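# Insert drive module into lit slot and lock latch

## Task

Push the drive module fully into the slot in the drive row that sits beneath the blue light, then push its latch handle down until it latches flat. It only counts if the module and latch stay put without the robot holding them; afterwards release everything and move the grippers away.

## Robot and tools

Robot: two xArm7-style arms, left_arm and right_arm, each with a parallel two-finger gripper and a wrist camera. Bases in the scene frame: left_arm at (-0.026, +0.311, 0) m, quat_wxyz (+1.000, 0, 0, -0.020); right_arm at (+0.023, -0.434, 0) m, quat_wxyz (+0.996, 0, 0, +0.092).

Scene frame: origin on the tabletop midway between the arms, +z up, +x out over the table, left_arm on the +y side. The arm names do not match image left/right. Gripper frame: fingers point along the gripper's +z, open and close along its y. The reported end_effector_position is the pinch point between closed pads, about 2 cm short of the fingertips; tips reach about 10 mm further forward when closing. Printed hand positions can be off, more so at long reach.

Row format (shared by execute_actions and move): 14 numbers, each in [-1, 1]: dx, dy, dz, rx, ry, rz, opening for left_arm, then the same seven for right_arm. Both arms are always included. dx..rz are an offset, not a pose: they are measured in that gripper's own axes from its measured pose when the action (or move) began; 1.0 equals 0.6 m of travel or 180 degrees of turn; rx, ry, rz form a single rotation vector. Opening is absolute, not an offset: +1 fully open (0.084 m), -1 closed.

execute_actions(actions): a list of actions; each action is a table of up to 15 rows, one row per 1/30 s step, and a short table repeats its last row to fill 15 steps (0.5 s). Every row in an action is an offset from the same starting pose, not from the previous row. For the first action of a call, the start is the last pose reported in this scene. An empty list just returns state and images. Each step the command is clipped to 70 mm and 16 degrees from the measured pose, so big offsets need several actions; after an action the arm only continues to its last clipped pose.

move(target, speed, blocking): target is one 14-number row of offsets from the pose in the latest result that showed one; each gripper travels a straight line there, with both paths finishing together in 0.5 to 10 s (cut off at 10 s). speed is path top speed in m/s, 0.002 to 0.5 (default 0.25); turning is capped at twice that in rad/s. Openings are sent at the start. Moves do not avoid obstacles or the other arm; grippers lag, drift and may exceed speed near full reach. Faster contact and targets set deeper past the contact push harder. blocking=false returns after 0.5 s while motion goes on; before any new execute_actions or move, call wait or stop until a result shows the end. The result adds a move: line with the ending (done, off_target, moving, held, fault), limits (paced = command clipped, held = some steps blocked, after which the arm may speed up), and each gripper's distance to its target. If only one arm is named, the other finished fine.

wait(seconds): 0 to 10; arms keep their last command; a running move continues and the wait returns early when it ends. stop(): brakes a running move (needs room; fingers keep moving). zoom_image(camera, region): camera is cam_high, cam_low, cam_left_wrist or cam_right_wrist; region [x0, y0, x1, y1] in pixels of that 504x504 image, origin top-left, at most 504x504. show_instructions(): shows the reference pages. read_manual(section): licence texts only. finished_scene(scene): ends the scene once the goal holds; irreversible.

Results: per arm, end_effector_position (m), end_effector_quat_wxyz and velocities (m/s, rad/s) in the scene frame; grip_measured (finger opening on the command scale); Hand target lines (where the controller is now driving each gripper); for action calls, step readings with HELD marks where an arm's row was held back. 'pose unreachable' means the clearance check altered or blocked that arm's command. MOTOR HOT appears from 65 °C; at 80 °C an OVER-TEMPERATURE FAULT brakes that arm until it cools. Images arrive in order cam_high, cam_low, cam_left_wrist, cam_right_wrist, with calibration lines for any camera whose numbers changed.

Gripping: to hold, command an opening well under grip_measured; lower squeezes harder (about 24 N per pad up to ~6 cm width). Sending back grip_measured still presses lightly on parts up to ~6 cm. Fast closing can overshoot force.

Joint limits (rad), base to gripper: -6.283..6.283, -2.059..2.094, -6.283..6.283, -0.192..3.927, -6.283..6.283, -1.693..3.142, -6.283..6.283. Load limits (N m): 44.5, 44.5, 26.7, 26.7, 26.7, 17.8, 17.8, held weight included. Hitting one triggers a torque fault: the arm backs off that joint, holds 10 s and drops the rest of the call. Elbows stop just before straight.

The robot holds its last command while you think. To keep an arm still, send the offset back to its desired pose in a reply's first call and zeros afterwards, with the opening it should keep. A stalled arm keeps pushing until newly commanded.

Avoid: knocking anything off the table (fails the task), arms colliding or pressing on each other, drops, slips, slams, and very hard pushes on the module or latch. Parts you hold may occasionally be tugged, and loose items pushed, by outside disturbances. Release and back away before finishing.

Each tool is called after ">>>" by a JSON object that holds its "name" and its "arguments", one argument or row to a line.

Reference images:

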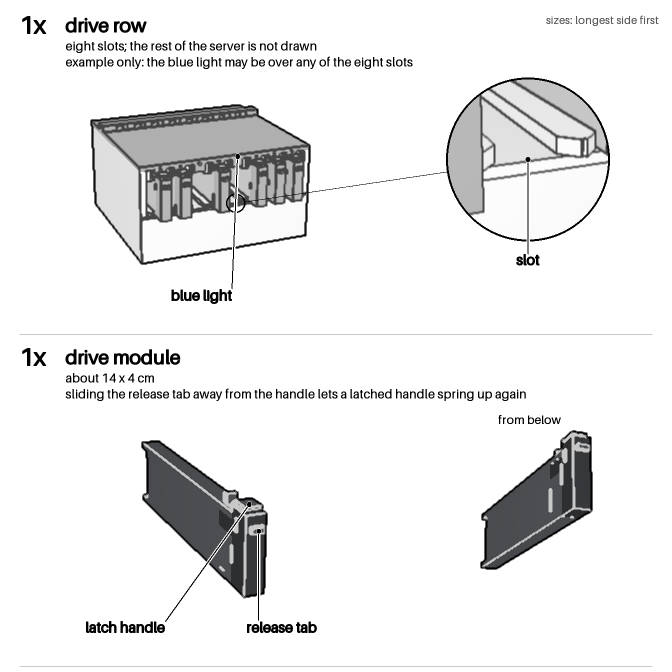

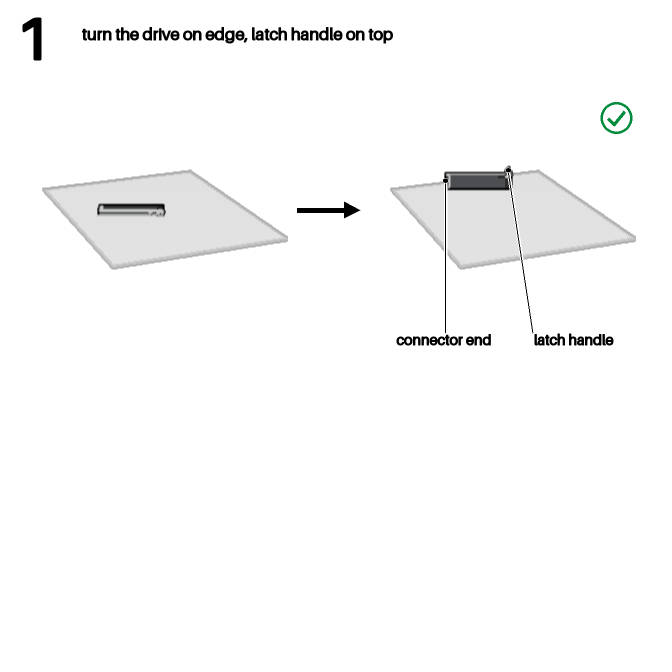

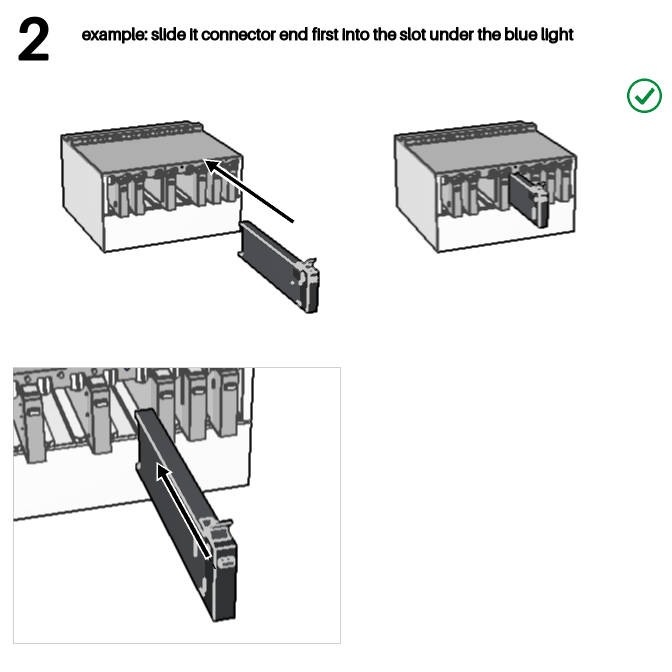

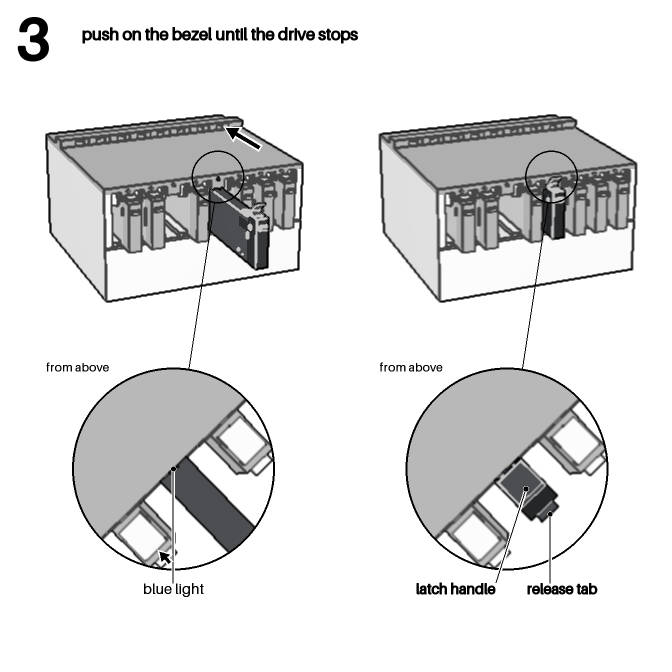

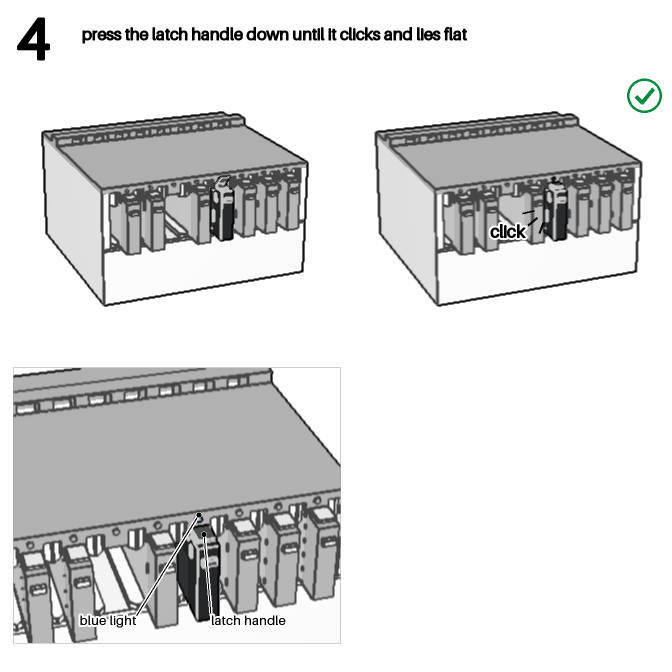

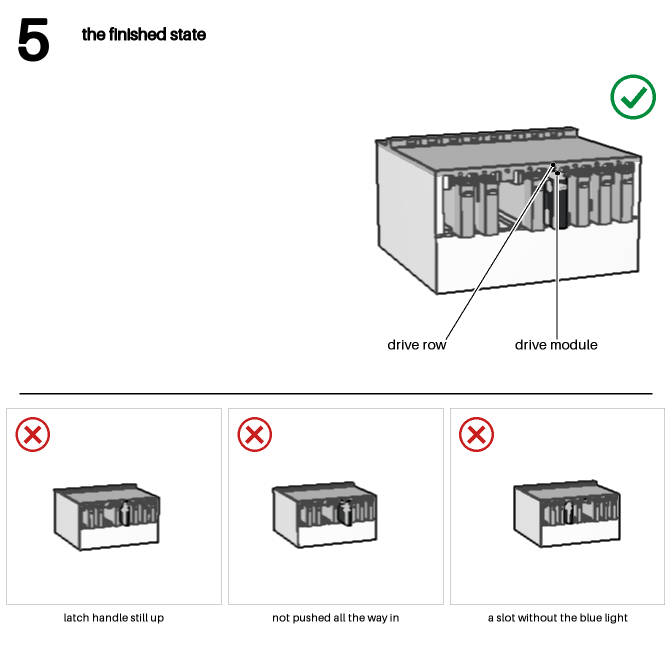

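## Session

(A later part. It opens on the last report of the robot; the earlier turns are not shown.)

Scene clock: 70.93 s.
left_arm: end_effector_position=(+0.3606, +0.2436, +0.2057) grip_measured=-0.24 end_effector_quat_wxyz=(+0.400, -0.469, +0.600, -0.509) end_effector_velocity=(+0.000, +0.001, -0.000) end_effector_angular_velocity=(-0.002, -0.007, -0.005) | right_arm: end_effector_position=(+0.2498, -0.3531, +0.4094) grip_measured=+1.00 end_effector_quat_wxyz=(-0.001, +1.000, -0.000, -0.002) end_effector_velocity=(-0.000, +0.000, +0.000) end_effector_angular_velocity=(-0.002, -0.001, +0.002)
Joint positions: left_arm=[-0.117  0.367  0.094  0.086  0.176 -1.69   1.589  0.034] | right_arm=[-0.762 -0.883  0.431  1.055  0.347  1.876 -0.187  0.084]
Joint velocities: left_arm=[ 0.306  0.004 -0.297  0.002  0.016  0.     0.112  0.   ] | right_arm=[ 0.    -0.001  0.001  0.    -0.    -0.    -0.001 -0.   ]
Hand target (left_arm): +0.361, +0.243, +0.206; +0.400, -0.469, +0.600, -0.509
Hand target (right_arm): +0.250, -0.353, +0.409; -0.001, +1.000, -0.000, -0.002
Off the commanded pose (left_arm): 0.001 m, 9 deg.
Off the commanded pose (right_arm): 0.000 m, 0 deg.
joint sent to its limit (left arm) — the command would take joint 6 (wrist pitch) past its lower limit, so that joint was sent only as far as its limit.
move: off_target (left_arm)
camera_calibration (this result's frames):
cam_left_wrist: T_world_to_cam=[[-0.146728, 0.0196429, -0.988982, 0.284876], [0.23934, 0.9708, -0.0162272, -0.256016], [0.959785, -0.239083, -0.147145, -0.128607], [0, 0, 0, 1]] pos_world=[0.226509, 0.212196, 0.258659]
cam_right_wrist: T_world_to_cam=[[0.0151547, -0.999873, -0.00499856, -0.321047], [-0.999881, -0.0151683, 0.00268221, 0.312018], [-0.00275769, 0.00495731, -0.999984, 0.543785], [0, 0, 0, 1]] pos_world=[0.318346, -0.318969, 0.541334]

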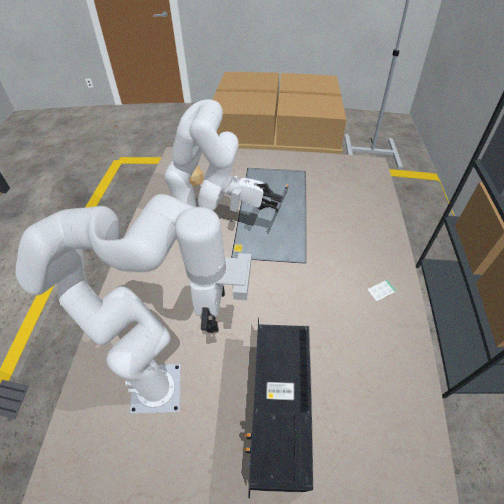

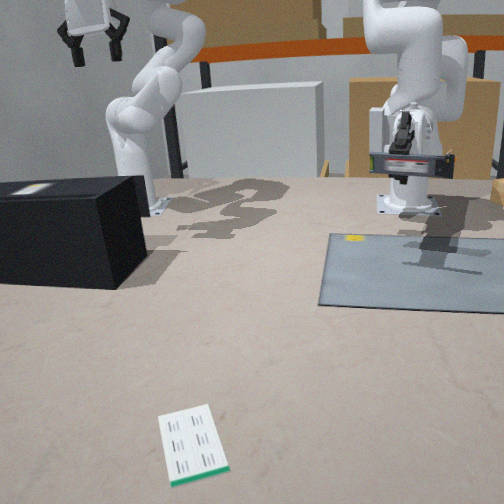

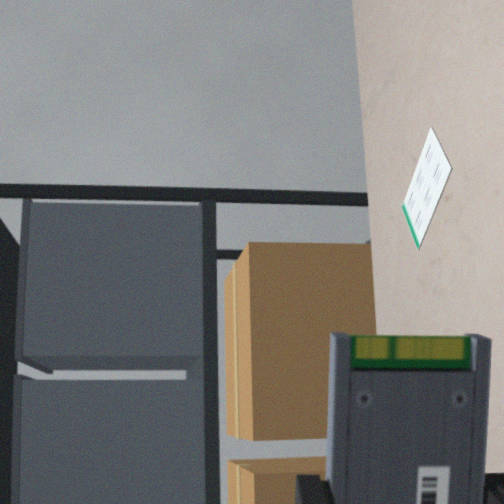

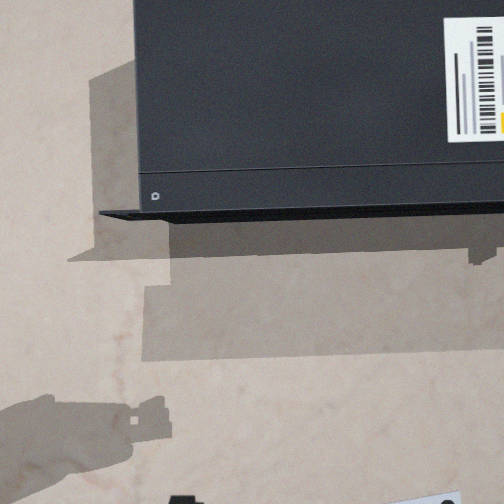

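>>> {"name": "move", "arguments": {
  "target": [0.25,0,0.17,0.05,0,0,-0.6,0,0,0,0,0,0,1],
  "speed": 0.15
}}

Scene clock: 76.20 s.
left_arm: end_effector_position=(+0.4225, +0.0739, +0.1894) grip_measured=-0.24 end_effector_quat_wxyz=(+0.435, -0.437, +0.558, -0.555) end_effector_velocity=(+0.000, -0.002, +0.001) end_effector_angular_velocity=(-0.002, -0.003, -0.002) | right_arm: end_effector_position=(+0.2498, -0.3531, +0.4094) grip_measured=+1.00 end_effector_quat_wxyz=(-0.001, +1.000, -0.000, -0.002) end_effector_velocity=(+0.000, -0.000, +0.000) end_effector_angular_velocity=(-0.001, -0.001, -0.001)
Joint positions: left_arm=[-0.52   0.684 -0.145  0.589 -0.434 -1.686  1.617  0.034] | right_arm=[-0.762 -0.883  0.431  1.055  0.347  1.876 -0.187  0.084]
Joint velocities: left_arm=[-0.001 -0.    -0.002  0.003 -0.    -0.     0.001  0.   ] | right_arm=[-0.002 -0.001 -0.     0.    -0.    -0.    -0.001  0.   ]
Hand target (left_arm): +0.422, +0.073, +0.189; +0.435, -0.437, +0.558, -0.555
Hand target (right_arm): +0.250, -0.353, +0.409; -0.001, +1.000, -0.000, -0.002
Off the commanded pose (left_arm): 0.000 m, 0 deg.
Off the commanded pose (right_arm): 0.000 m, 0 deg.
move: done
camera_calibration (this result's frames):
cam_left_wrist: T_world_to_cam=[[0.00487946, -0.0192697, -0.999802, 0.221988], [0.241518, 0.970238, -0.0175212, -0.10704], [0.970384, -0.241384, 0.00938822, -0.264835], [0, 0, 0, 1]] pos_world=[0.281761, 0.044205, 0.222555]
cam_right_wrist: T_world_to_cam=[[0.0151544, -0.999873, -0.00499878, -0.321047], [-0.999881, -0.0151679, 0.00268183, 0.312018], [-0.00275731, 0.00495754, -0.999984, 0.543785], [0, 0, 0, 1]] pos_world=[0.318346, -0.318969, 0.541335]

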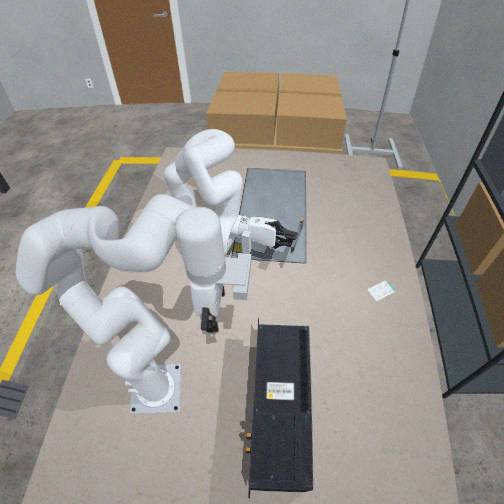

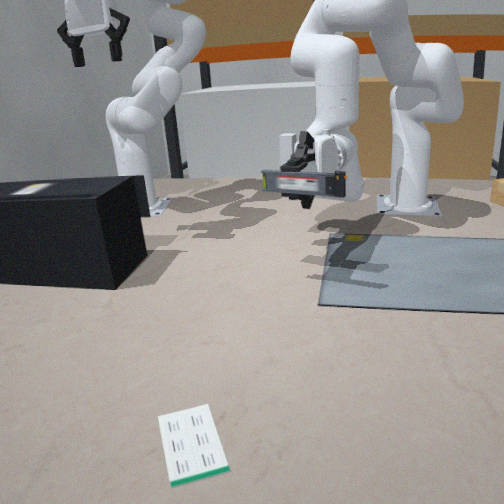

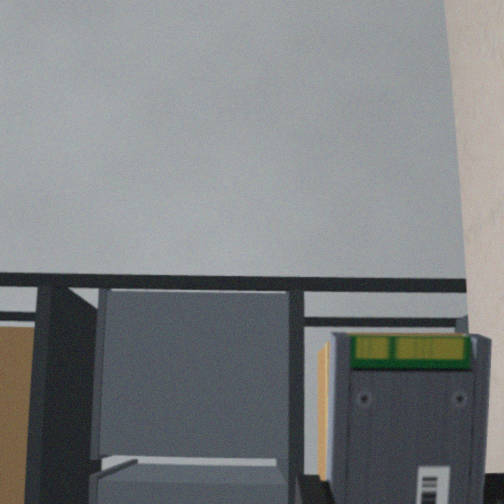

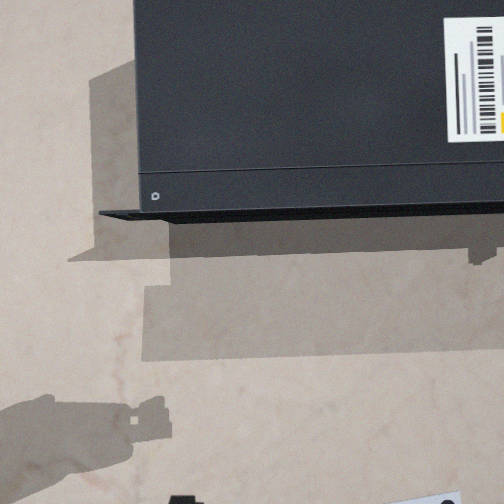

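>>> {"name": "move", "arguments": {
  "target": [0.2,0,0,0,0,0,-0.6,0,0,0,0,0,0.578,0],
  "speed": 0.2
}}

Scene clock: 87.83 s.
left_arm: end_effector_position=(+0.3937, -0.0427, +0.1893) grip_measured=-0.24 end_effector_quat_wxyz=(+0.435, -0.437, +0.558, -0.555) end_effector_velocity=(+0.000, +0.000, +0.000) end_effector_angular_velocity=(+0.001, -0.001, +0.000) | right_arm: end_effector_position=(+0.2490, -0.3528, +0.4100) grip_measured=-0.01 end_effector_quat_wxyz=(+0.000, -0.615, +0.788, +0.001) end_effector_velocity=(+0.000, -0.000, +0.000) end_effector_angular_velocity=(+0.002, -0.001, -0.002)
Joint positions: left_arm=[-0.723  0.773 -0.294  0.86  -0.72  -1.62   1.795  0.034] | right_arm=[-1.388 -1.164  0.531  1.109  0.583  2.135  1.177  0.044]
Joint velocities: left_arm=[ 0.     0.     0.001  0.001  0.001 -0.     0.001 -0.   ] | right_arm=[-0.     0.001 -0.001  0.001  0.001  0.001  0.002  0.   ]
Hand target (left_arm): +0.394, -0.043, +0.189; +0.435, -0.437, +0.558, -0.555
Hand target (right_arm): +0.249, -0.353, +0.410; +0.000, -0.615, +0.788, +0.001
Off the commanded pose (left_arm): 0.000 m, 0 deg.
Off the commanded pose (right_arm): 0.001 m, 0 deg.
move: done
camera_calibration (this result's frames):
cam_left_wrist: T_world_to_cam=[[0.00436303, -0.0201455, -0.999788, 0.219958], [0.241716, 0.970171, -0.0184939, 0.0131811], [0.970337, -0.241584, 0.00910237, -0.265021], [0, 0, 0, 1]] pos_world=[0.253014, -0.0723817, 0.222567]
cam_right_wrist: T_world_to_cam=[[-0.973815, 0.227342, -0.000747681, 0.356724], [0.22734, 0.973814, 0.00179164, 0.354899], [0.00113542, 0.00157475, -0.999998, 0.542226], [0, 0, 0, 1]] pos_world=[0.266085, -0.427558, 0.541856]

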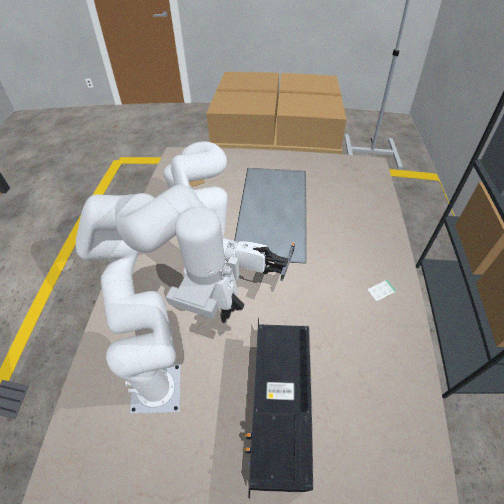

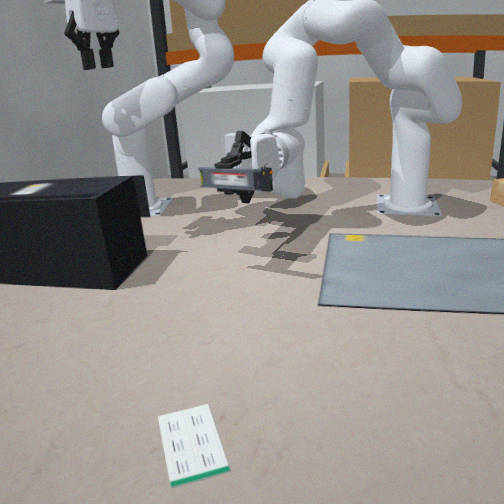

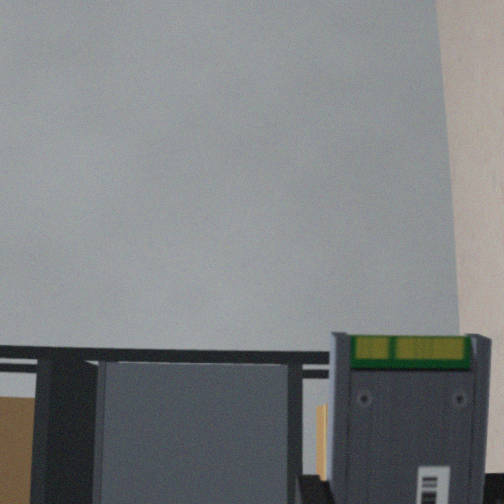

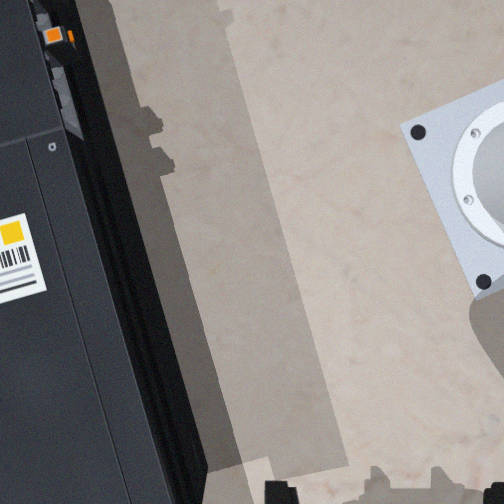

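>>> {"name": "move", "arguments": {
  "target": [0,0,0,0,0,0,-0.6,-0.65,-0.136,0.15,0,0,0,0],
  "speed": 0.15
}}

Scene clock: 96.53 s.
left_arm: end_effector_position=(+0.3937, -0.0427, +0.1893) grip_measured=-0.24 end_effector_quat_wxyz=(+0.435, -0.437, +0.558, -0.555) end_effector_velocity=(+0.000, +0.000, +0.001) end_effector_angular_velocity=(-0.001, -0.002, +0.000) | right_arm: end_effector_position=(+0.4232, +0.0060, +0.3222) grip_measured=-0.01 end_effector_quat_wxyz=(+0.002, -0.615, +0.788, -0.000) end_effector_velocity=(-0.002, +0.003, -0.001) end_effector_angular_velocity=(-0.003, +0.001, +0.005)
Joint positions: left_arm=[-0.723  0.773 -0.294  0.86  -0.72  -1.62   1.795  0.034] | right_arm=[-1.823 -1.172  1.21   2.063  1.357  2.057  2.112  0.044]
Joint velocities: left_arm=[-0.    -0.002  0.001 -0.     0.    -0.    -0.001 -0.   ] | right_arm=[-0.001 -0.001  0.002  0.009  0.002  0.002  0.003  0.   ]
Hand target (left_arm): +0.394, -0.043, +0.189; +0.435, -0.437, +0.558, -0.555
Hand target (right_arm): +0.423, +0.006, +0.322; +0.001, -0.616, +0.788, -0.000
Off the commanded pose (left_arm): 0.000 m, 0 deg.
Off the commanded pose (right_arm): 0.002 m, 0 deg.
move: done
camera_calibration (this result's frames):
cam_left_wrist: T_world_to_cam=[[0.00436301, -0.0201459, -0.999788, 0.219958], [0.241717, 0.970171, -0.0184943, 0.0131812], [0.970337, -0.241585, 0.00910246, -0.265021], [0, 0, 0, 1]] pos_world=[0.253014, -0.0723818, 0.222567]
cam_right_wrist: T_world_to_cam=[[-0.973768, 0.227488, -0.0049431, 0.446067], [0.22748, 0.973781, 0.00212259, -0.0341126], [0.00529636, 0.000942459, -0.999986, 0.451838], [0, 0, 0, 1]] pos_world=[0.439733, -0.0686824, 0.454109]

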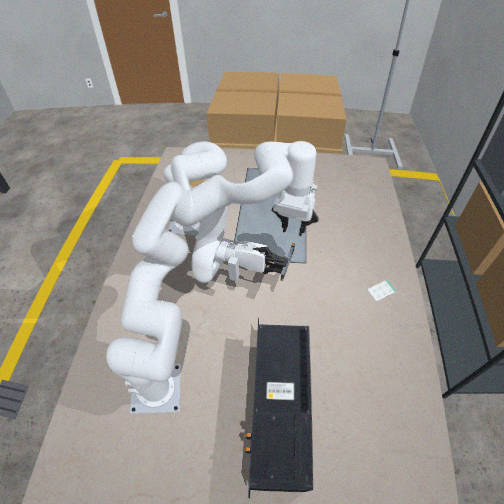

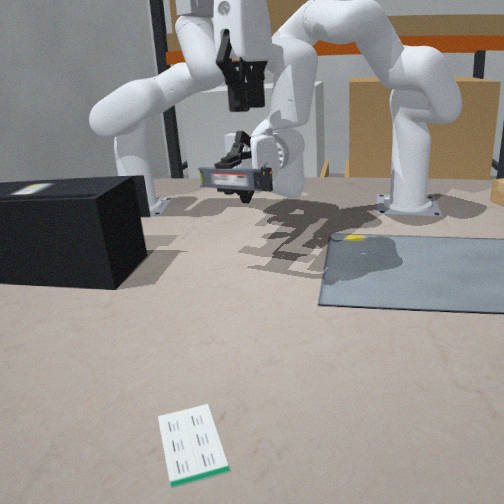

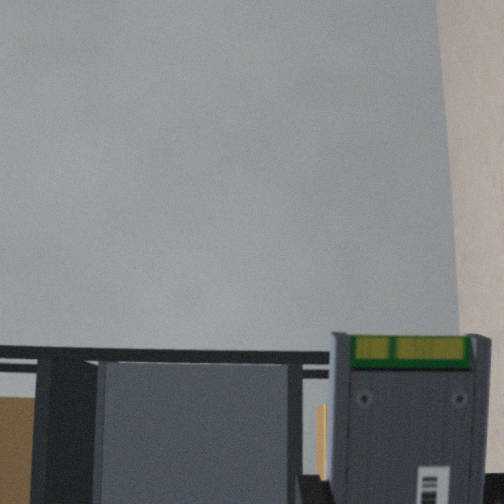

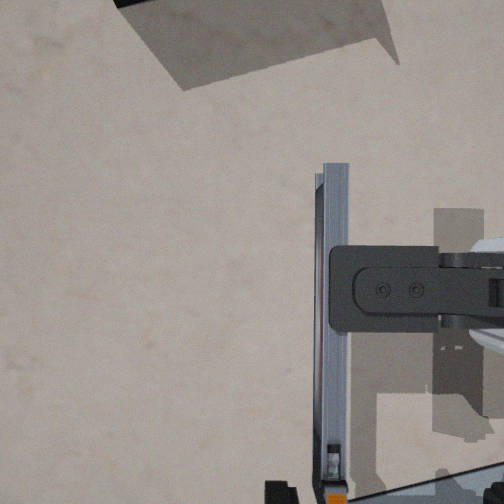

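>>> {"name": "move", "arguments": {
  "target": [0,0,0,0,0,0,-0.6,0.013,0,0.13,0,0,0,0],
  "speed": 0.06
}}

Scene clock: 101.33 s.
left_arm: end_effector_position=(+0.3937, -0.0427, +0.1893) grip_measured=-0.24 end_effector_quat_wxyz=(+0.435, -0.437, +0.558, -0.555) end_effector_velocity=(-0.000, -0.000, +0.000) end_effector_angular_velocity=(-0.002, -0.000, -0.001) | right_arm: end_effector_position=(+0.4219, +0.0019, +0.2752) grip_measured=-0.01 end_effector_quat_wxyz=(+0.001, -0.616, +0.788, +0.000) end_effector_velocity=(-0.001, +0.001, -0.000) end_effector_angular_velocity=(-0.001, -0.000, +0.001)
Joint positions: left_arm=[-0.723  0.773 -0.294  0.86  -0.72  -1.62   1.795  0.034] | right_arm=[-1.733 -1.267  1.213  1.876  1.368  1.99   2.043  0.044]
Joint velocities: left_arm=[-0.    -0.    -0.     0.     0.001 -0.    -0.001  0.   ] | right_arm=[ 0.002 -0.001 -0.    -0.    -0.001  0.     0.     0.   ]
Hand target (left_arm): +0.394, -0.043, +0.189; +0.435, -0.437, +0.558, -0.555
Hand target (right_arm): +0.422, +0.002, +0.275; +0.001, -0.616, +0.788, +0.000
Off the commanded pose (left_arm): 0.000 m, 0 deg.
Off the commanded pose (right_arm): 0.031 m, 0 deg.
move: held (right_arm); limits=held; held on 20 of 46 steps (right_arm), including the last (right_arm)
pose unreachable (right arm): on one or more control steps of this call, first in action 0 (counted from 0), this arm could not follow its commanded pose, so it was not sent that pose on those steps. On the call's last step it was still not sent that pose. It may still have moved: this result reports where it is.
cause: the commanded pose would bring a part of the arm too close to another arm (a part of this arm just beyond joint 4 (elbow) and a part of the other arm just beyond its joint 4 (elbow)).
camera_calibration (this result's frames):
cam_left_wrist: T_world_to_cam=[[0.00436308, -0.020146, -0.999788, 0.219958], [0.241717, 0.970171, -0.0184944, 0.0131813], [0.970337, -0.241585, 0.00910256, -0.265021], [0, 0, 0, 1]] pos_world=[0.253014, -0.0723818, 0.222567]
cam_right_wrist: T_world_to_cam=[[-0.973931, 0.226805, -0.00426505, 0.445418], [0.2268, 0.97394, 0.00161688, -0.0292889], [0.00452062, 0.00060742, -0.99999, 0.405228], [0, 0, 0, 1]] pos_world=[0.438617, -0.0727434, 0.407171]

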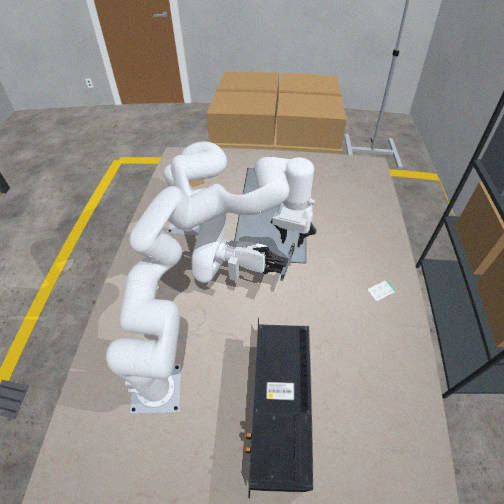

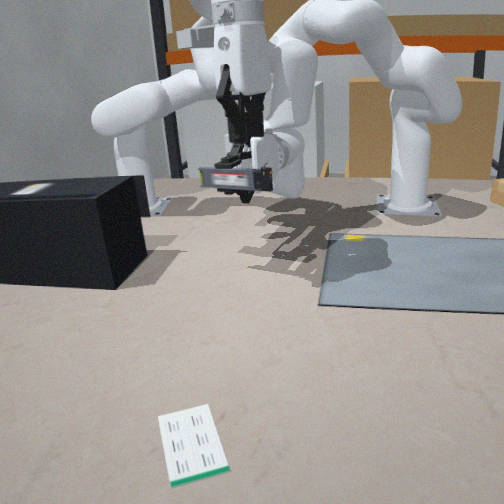

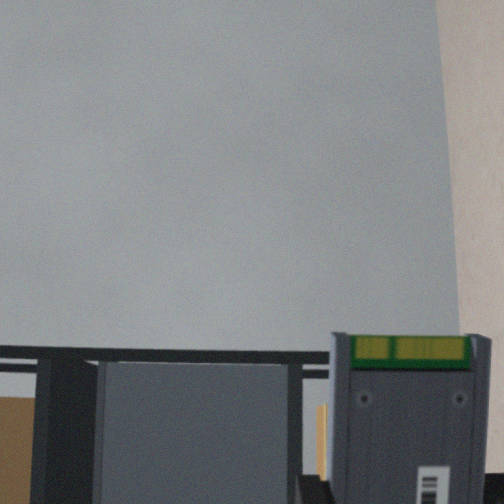

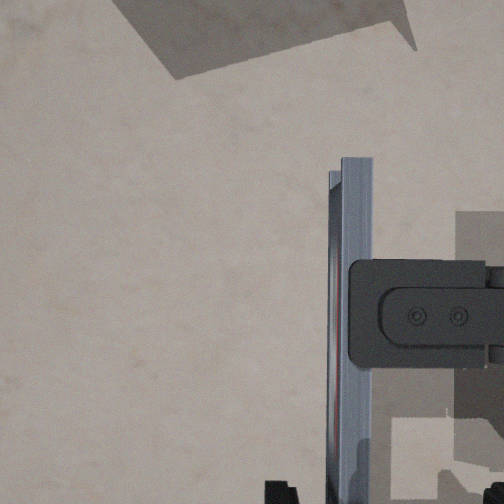

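>>> {"name": "move", "arguments": {
  "target": [0,0,0,0,0,0,-0.6,0.1,0,-0.12,0,0,0,0],
  "speed": 0.15
}}

>>> {"name": "move", "arguments": {
  "target": [-0.08,0,0.05,0,0.167,0,-0.6,0,0,0,0,0,0.167,0],
  "speed": 0.12
}}

Scene clock: 110.20 s.
left_arm: end_effector_position=(+0.3937, -0.0427, +0.1893) grip_measured=-0.24 end_effector_quat_wxyz=(+0.435, -0.437, +0.558, -0.555) end_effector_velocity=(-0.000, -0.000, -0.000) end_effector_angular_velocity=(-0.000, +0.001, -0.000) | right_arm: end_effector_position=(+0.4072, -0.0564, +0.3464) grip_measured=-0.01 end_effector_quat_wxyz=(+0.001, -0.616, +0.788, +0.000) end_effector_velocity=(+0.002, -0.004, +0.004) end_effector_angular_velocity=(+0.008, -0.004, -0.008)
Joint positions: left_arm=[-0.723  0.773 -0.294  0.86  -0.72  -1.62   1.795  0.034] | right_arm=[-1.711 -1.166  1.101  1.831  1.25   2.097  1.934  0.044]
Joint velocities: left_arm=[-0.     0.001  0.    -0.     0.    -0.    -0.001  0.   ] | right_arm=[-0.003  0.007 -0.006 -0.004 -0.001 -0.001 -0.001  0.   ]
Hand target (left_arm): +0.394, -0.043, +0.189; +0.435, -0.437, +0.558, -0.555
Hand target (right_arm): +0.407, -0.057, +0.347; +0.001, -0.615, +0.788, +0.000
Off the commanded pose (left_arm): 0.000 m, 0 deg.
Off the commanded pose (right_arm): 0.001 m, 0 deg.
move: done
camera_calibration (this result's frames):
cam_left_wrist: T_world_to_cam=[[0.00436283, -0.0201457, -0.999788, 0.219958], [0.241717, 0.970171, -0.0184942, 0.0131812], [0.970337, -0.241585, 0.00910224, -0.265021], [0, 0, 0, 1]] pos_world=[0.253014, -0.0723818, 0.222567]
cam_right_wrist: T_world_to_cam=[[-0.973964, 0.226676, -0.00341579, 0.444337], [0.226675, 0.97397, 0.000692109, 0.0310931], [0.00348376, -0.000100186, -0.999994, 0.476886], [0, 0, 0, 1]] pos_world=[0.424059, -0.130957, 0.47838]

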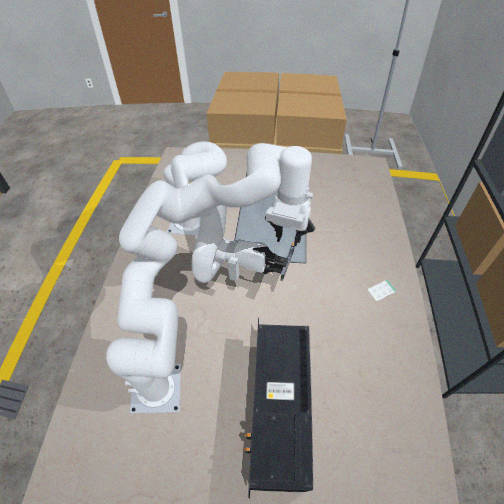

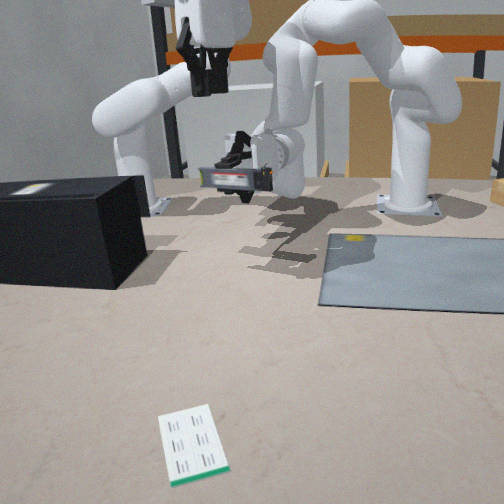

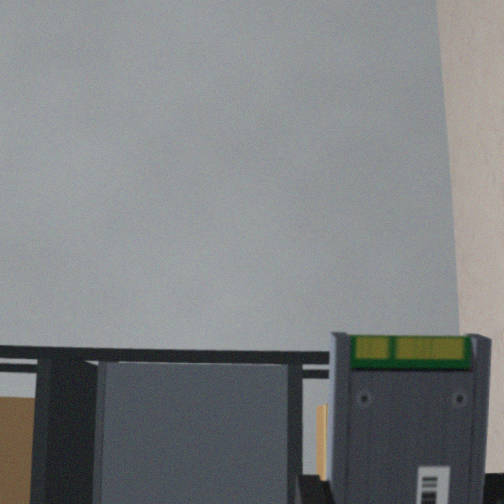

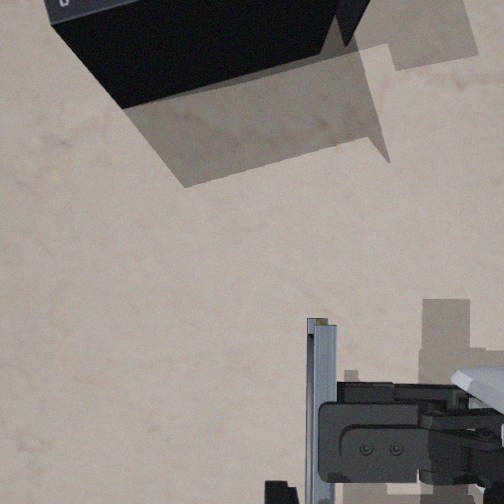

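Scene clock: 112.70 s.
left_arm: end_effector_position=(+0.4342, -0.0034, +0.1891) grip_measured=-0.24 end_effector_quat_wxyz=(+0.276, -0.278, +0.653, -0.649) end_effector_velocity=(-0.002, -0.003, -0.001) end_effector_angular_velocity=(-0.001, +0.003, -0.009) | right_arm: end_effector_position=(+0.4072, -0.0564, +0.3464) grip_measured=-0.01 end_effector_quat_wxyz=(+0.001, -0.390, +0.921, +0.000) end_effector_velocity=(+0.000, +0.000, +0.000) end_effector_angular_velocity=(+0.001, +0.001, -0.001)
Joint positions: left_arm=[-0.431  0.706  0.009  0.719  0.301 -1.554  1.561  0.034] | right_arm=[-1.727 -1.193  1.069  1.833  1.285  2.126  2.45   0.044]
Joint velocities: left_arm=[-0.002  0.001 -0.002  0.     0.005  0.001 -0.002 -0.   ] | right_arm=[-0.001  0.     0.     0.     0.001  0.001  0.002  0.   ]
Hand target (left_arm): +0.434, -0.003, +0.189; +0.277, -0.278, +0.653, -0.649
Hand target (right_arm): +0.407, -0.056, +0.346; +0.001, -0.390, +0.921, +0.000
Off the commanded pose (left_arm): 0.000 m, 0 deg.
Off the commanded pose (right_arm): 0.000 m, 0 deg.
move: done
camera_calibration (this result's frames):
cam_left_wrist: T_world_to_cam=[[-0.00638712, -0.0189531, -0.9998, 0.225065], [0.695236, 0.718555, -0.018063, -0.232626], [0.718753, -0.695212, 0.00858742, -0.187016], [0, 0, 0, 1]] pos_world=[0.297586, 0.0414045, 0.222424]
cam_right_wrist: T_world_to_cam=[[-0.729543, 0.683929, -0.00283404, 0.370336], [0.68393, 0.729548, 0.00084526, -0.168945], [0.00264567, -0.00132163, -0.999996, 0.477164], [0, 0, 0, 1]] pos_world=[0.38446, -0.1294, 0.478355]

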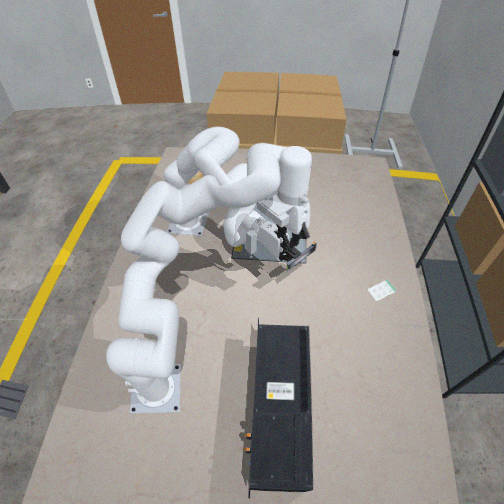

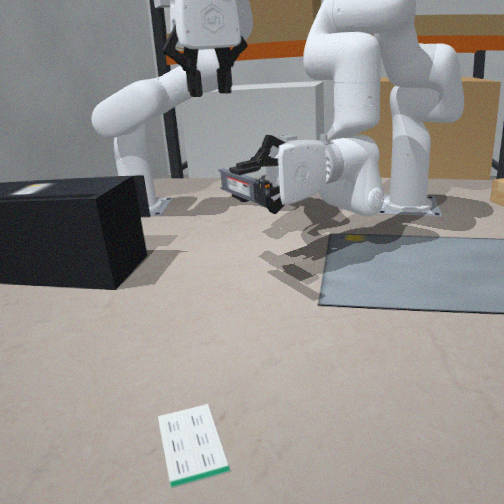

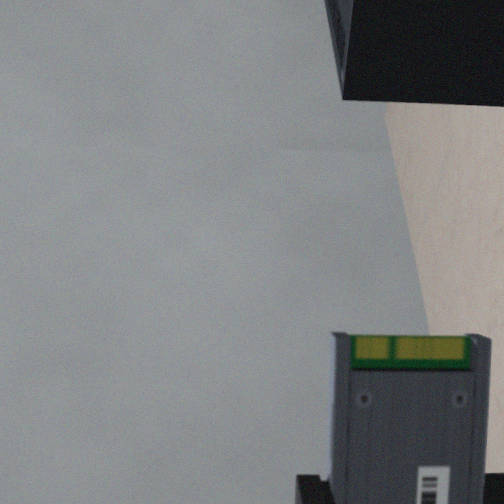

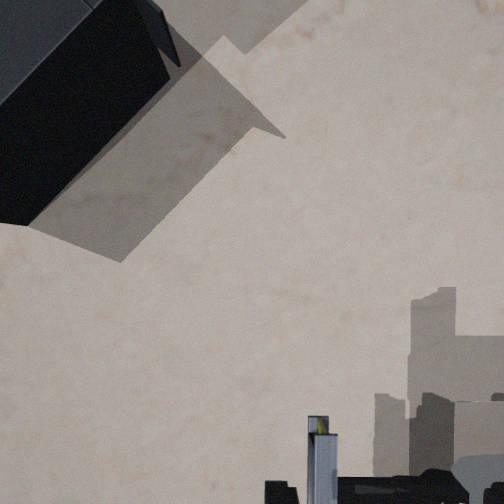

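>>> {"name": "move", "arguments": {
  "target": [0,0,0,0,0,0,-0.6,-0.173,0,0.08,0,0,0,0],
  "speed": 0.1
}}

Scene clock: 118.43 s.
left_arm: end_effector_position=(+0.4342, -0.0034, +0.1891) grip_measured=-0.24 end_effector_quat_wxyz=(+0.276, -0.278, +0.653, -0.649) end_effector_velocity=(-0.000, -0.000, -0.001) end_effector_angular_velocity=(+0.000, +0.002, +0.000) | right_arm: end_effector_position=(+0.4795, +0.0184, +0.2988) grip_measured=-0.01 end_effector_quat_wxyz=(+0.001, -0.390, +0.921, -0.000) end_effector_velocity=(-0.001, +0.002, -0.002) end_effector_angular_velocity=(-0.005, +0.003, +0.004)
Joint positions: left_arm=[-0.431  0.706  0.009  0.719  0.301 -1.554  1.561  0.034] | right_arm=[-2.091 -1.183  1.298  2.38   1.48   2.031  2.736  0.044]
Joint velocities: left_arm=[-0.     0.002 -0.     0.    -0.001  0.    -0.    -0.   ] | right_arm=[-0.007 -0.     0.004  0.018  0.003  0.003  0.008 -0.   ]
Hand target (left_arm): +0.434, -0.003, +0.189; +0.276, -0.278, +0.653, -0.649
Hand target (right_arm): +0.479, +0.018, +0.298; +0.001, -0.390, +0.921, -0.001
Off the commanded pose (left_arm): 0.000 m, 0 deg.
Off the commanded pose (right_arm): 0.000 m, 0 deg.
move: done
camera_calibration (this result's frames):
cam_left_wrist: T_world_to_cam=[[-0.00638624, -0.018952, -0.9998, 0.225065], [0.695233, 0.718557, -0.0180617, -0.232627], [0.718756, -0.695209, 0.00858719, -0.187017], [0, 0, 0, 1]] pos_world=[0.297587, 0.0414058, 0.222424]
cam_right_wrist: T_world_to_cam=[[-0.729628, 0.683827, -0.00488461, 0.372478], [0.683827, 0.729642, 0.00178959, -0.273094], [0.00478778, -0.00203449, -0.999986, 0.428477], [0, 0, 0, 1]] pos_world=[0.456468, -0.0545779, 0.430779]

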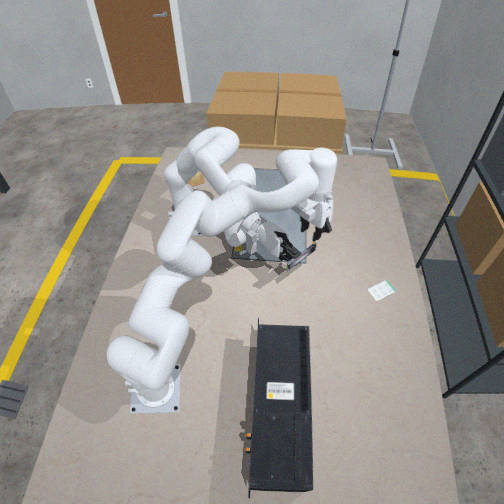

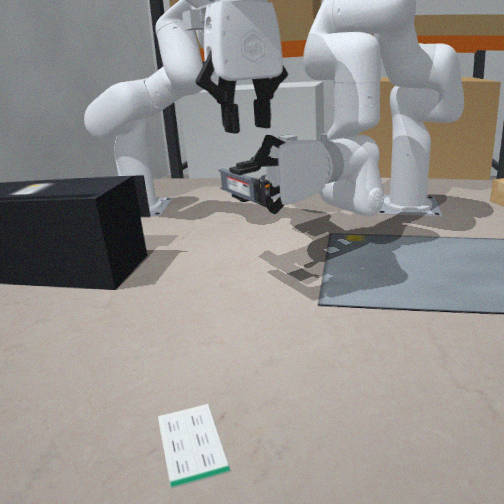

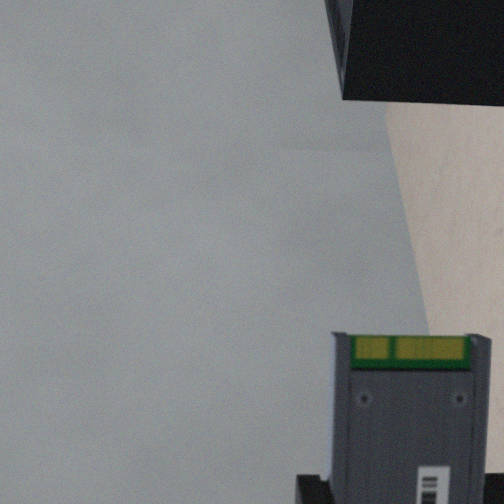

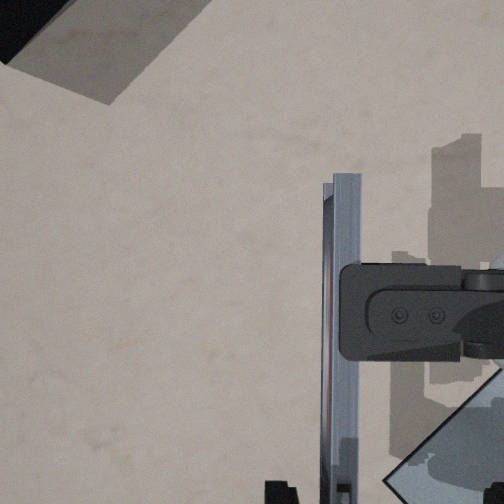

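>>> {"name": "move", "arguments": {
  "target": [0,0,0,0,0,0,-0.6,0,0,0.173,0,0,0,0],
  "speed": 0.05
}}

Scene clock: 123.57 s.
left_arm: end_effector_position=(+0.4342, -0.0034, +0.1891) grip_measured=-0.24 end_effector_quat_wxyz=(+0.276, -0.278, +0.653, -0.649) end_effector_velocity=(+0.000, -0.000, +0.001) end_effector_angular_velocity=(-0.002, -0.003, -0.001) | right_arm: end_effector_position=(+0.4793, +0.0190, +0.1956) grip_measured=-0.01 end_effector_quat_wxyz=(+0.001, -0.391, +0.920, -0.000) end_effector_velocity=(+0.002, -0.001, +0.005) end_effector_angular_velocity=(+0.006, -0.006, -0.003)
Joint positions: left_arm=[-0.431  0.706  0.009  0.719  0.301 -1.554  1.561  0.034] | right_arm=[-1.889 -1.38   1.31   1.999  1.501  1.882  2.596  0.044]
Joint velocities: left_arm=[-0.    -0.002  0.001  0.     0.001 -0.001 -0.    -0.   ] | right_arm=[-0.001  0.005 -0.005 -0.003  0.001 -0.002 -0.001 -0.   ]
Hand target (left_arm): +0.434, -0.003, +0.189; +0.276, -0.278, +0.653, -0.649
Hand target (right_arm): +0.479, +0.019, +0.195; +0.001, -0.391, +0.920, -0.000
Off the commanded pose (left_arm): 0.000 m, 0 deg.
Off the commanded pose (right_arm): 0.001 m, 0 deg.
move: done
camera_calibration (this result's frames):
cam_left_wrist: T_world_to_cam=[[-0.0063862, -0.0189522, -0.9998, 0.225065], [0.695233, 0.718557, -0.0180618, -0.232627], [0.718756, -0.69521, 0.00858736, -0.187017], [0, 0, 0, 1]] pos_world=[0.297587, 0.0414057, 0.222424]
cam_right_wrist: T_world_to_cam=[[-0.730322, 0.683091, -0.00418776, 0.371653], [0.683088, 0.730333, 0.00216107, -0.273007], [0.00453466, -0.00128233, -0.999989, 0.325315], [0, 0, 0, 1]] pos_world=[0.456439, -0.0540694, 0.327458]

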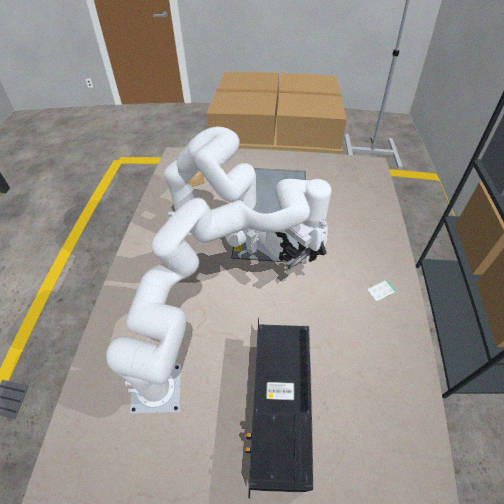

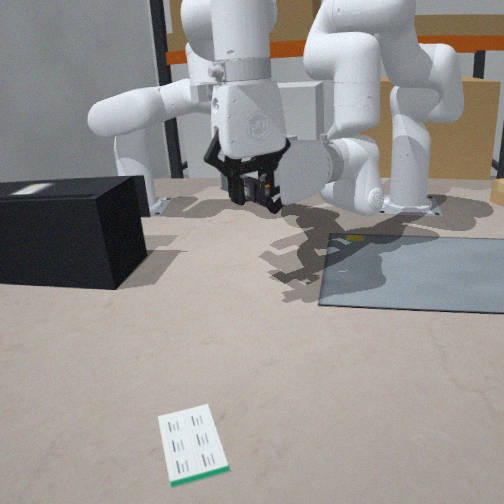

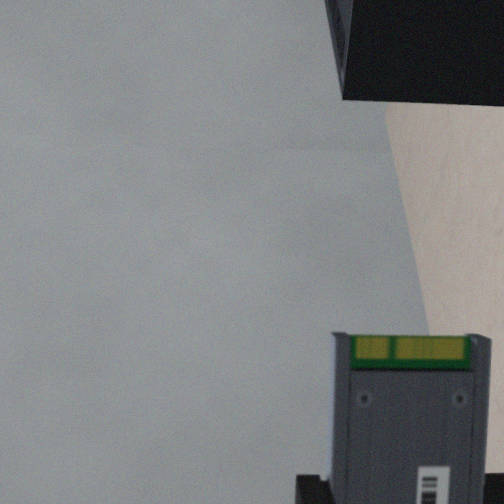

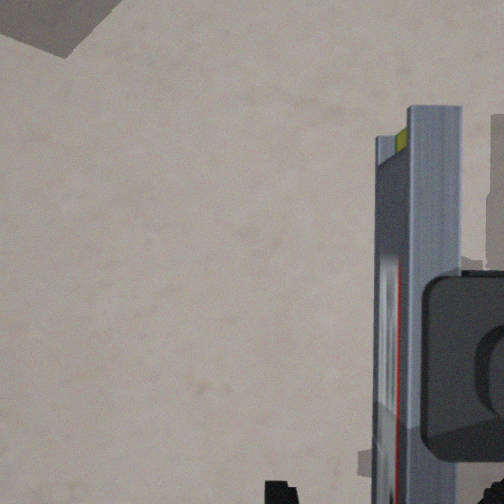

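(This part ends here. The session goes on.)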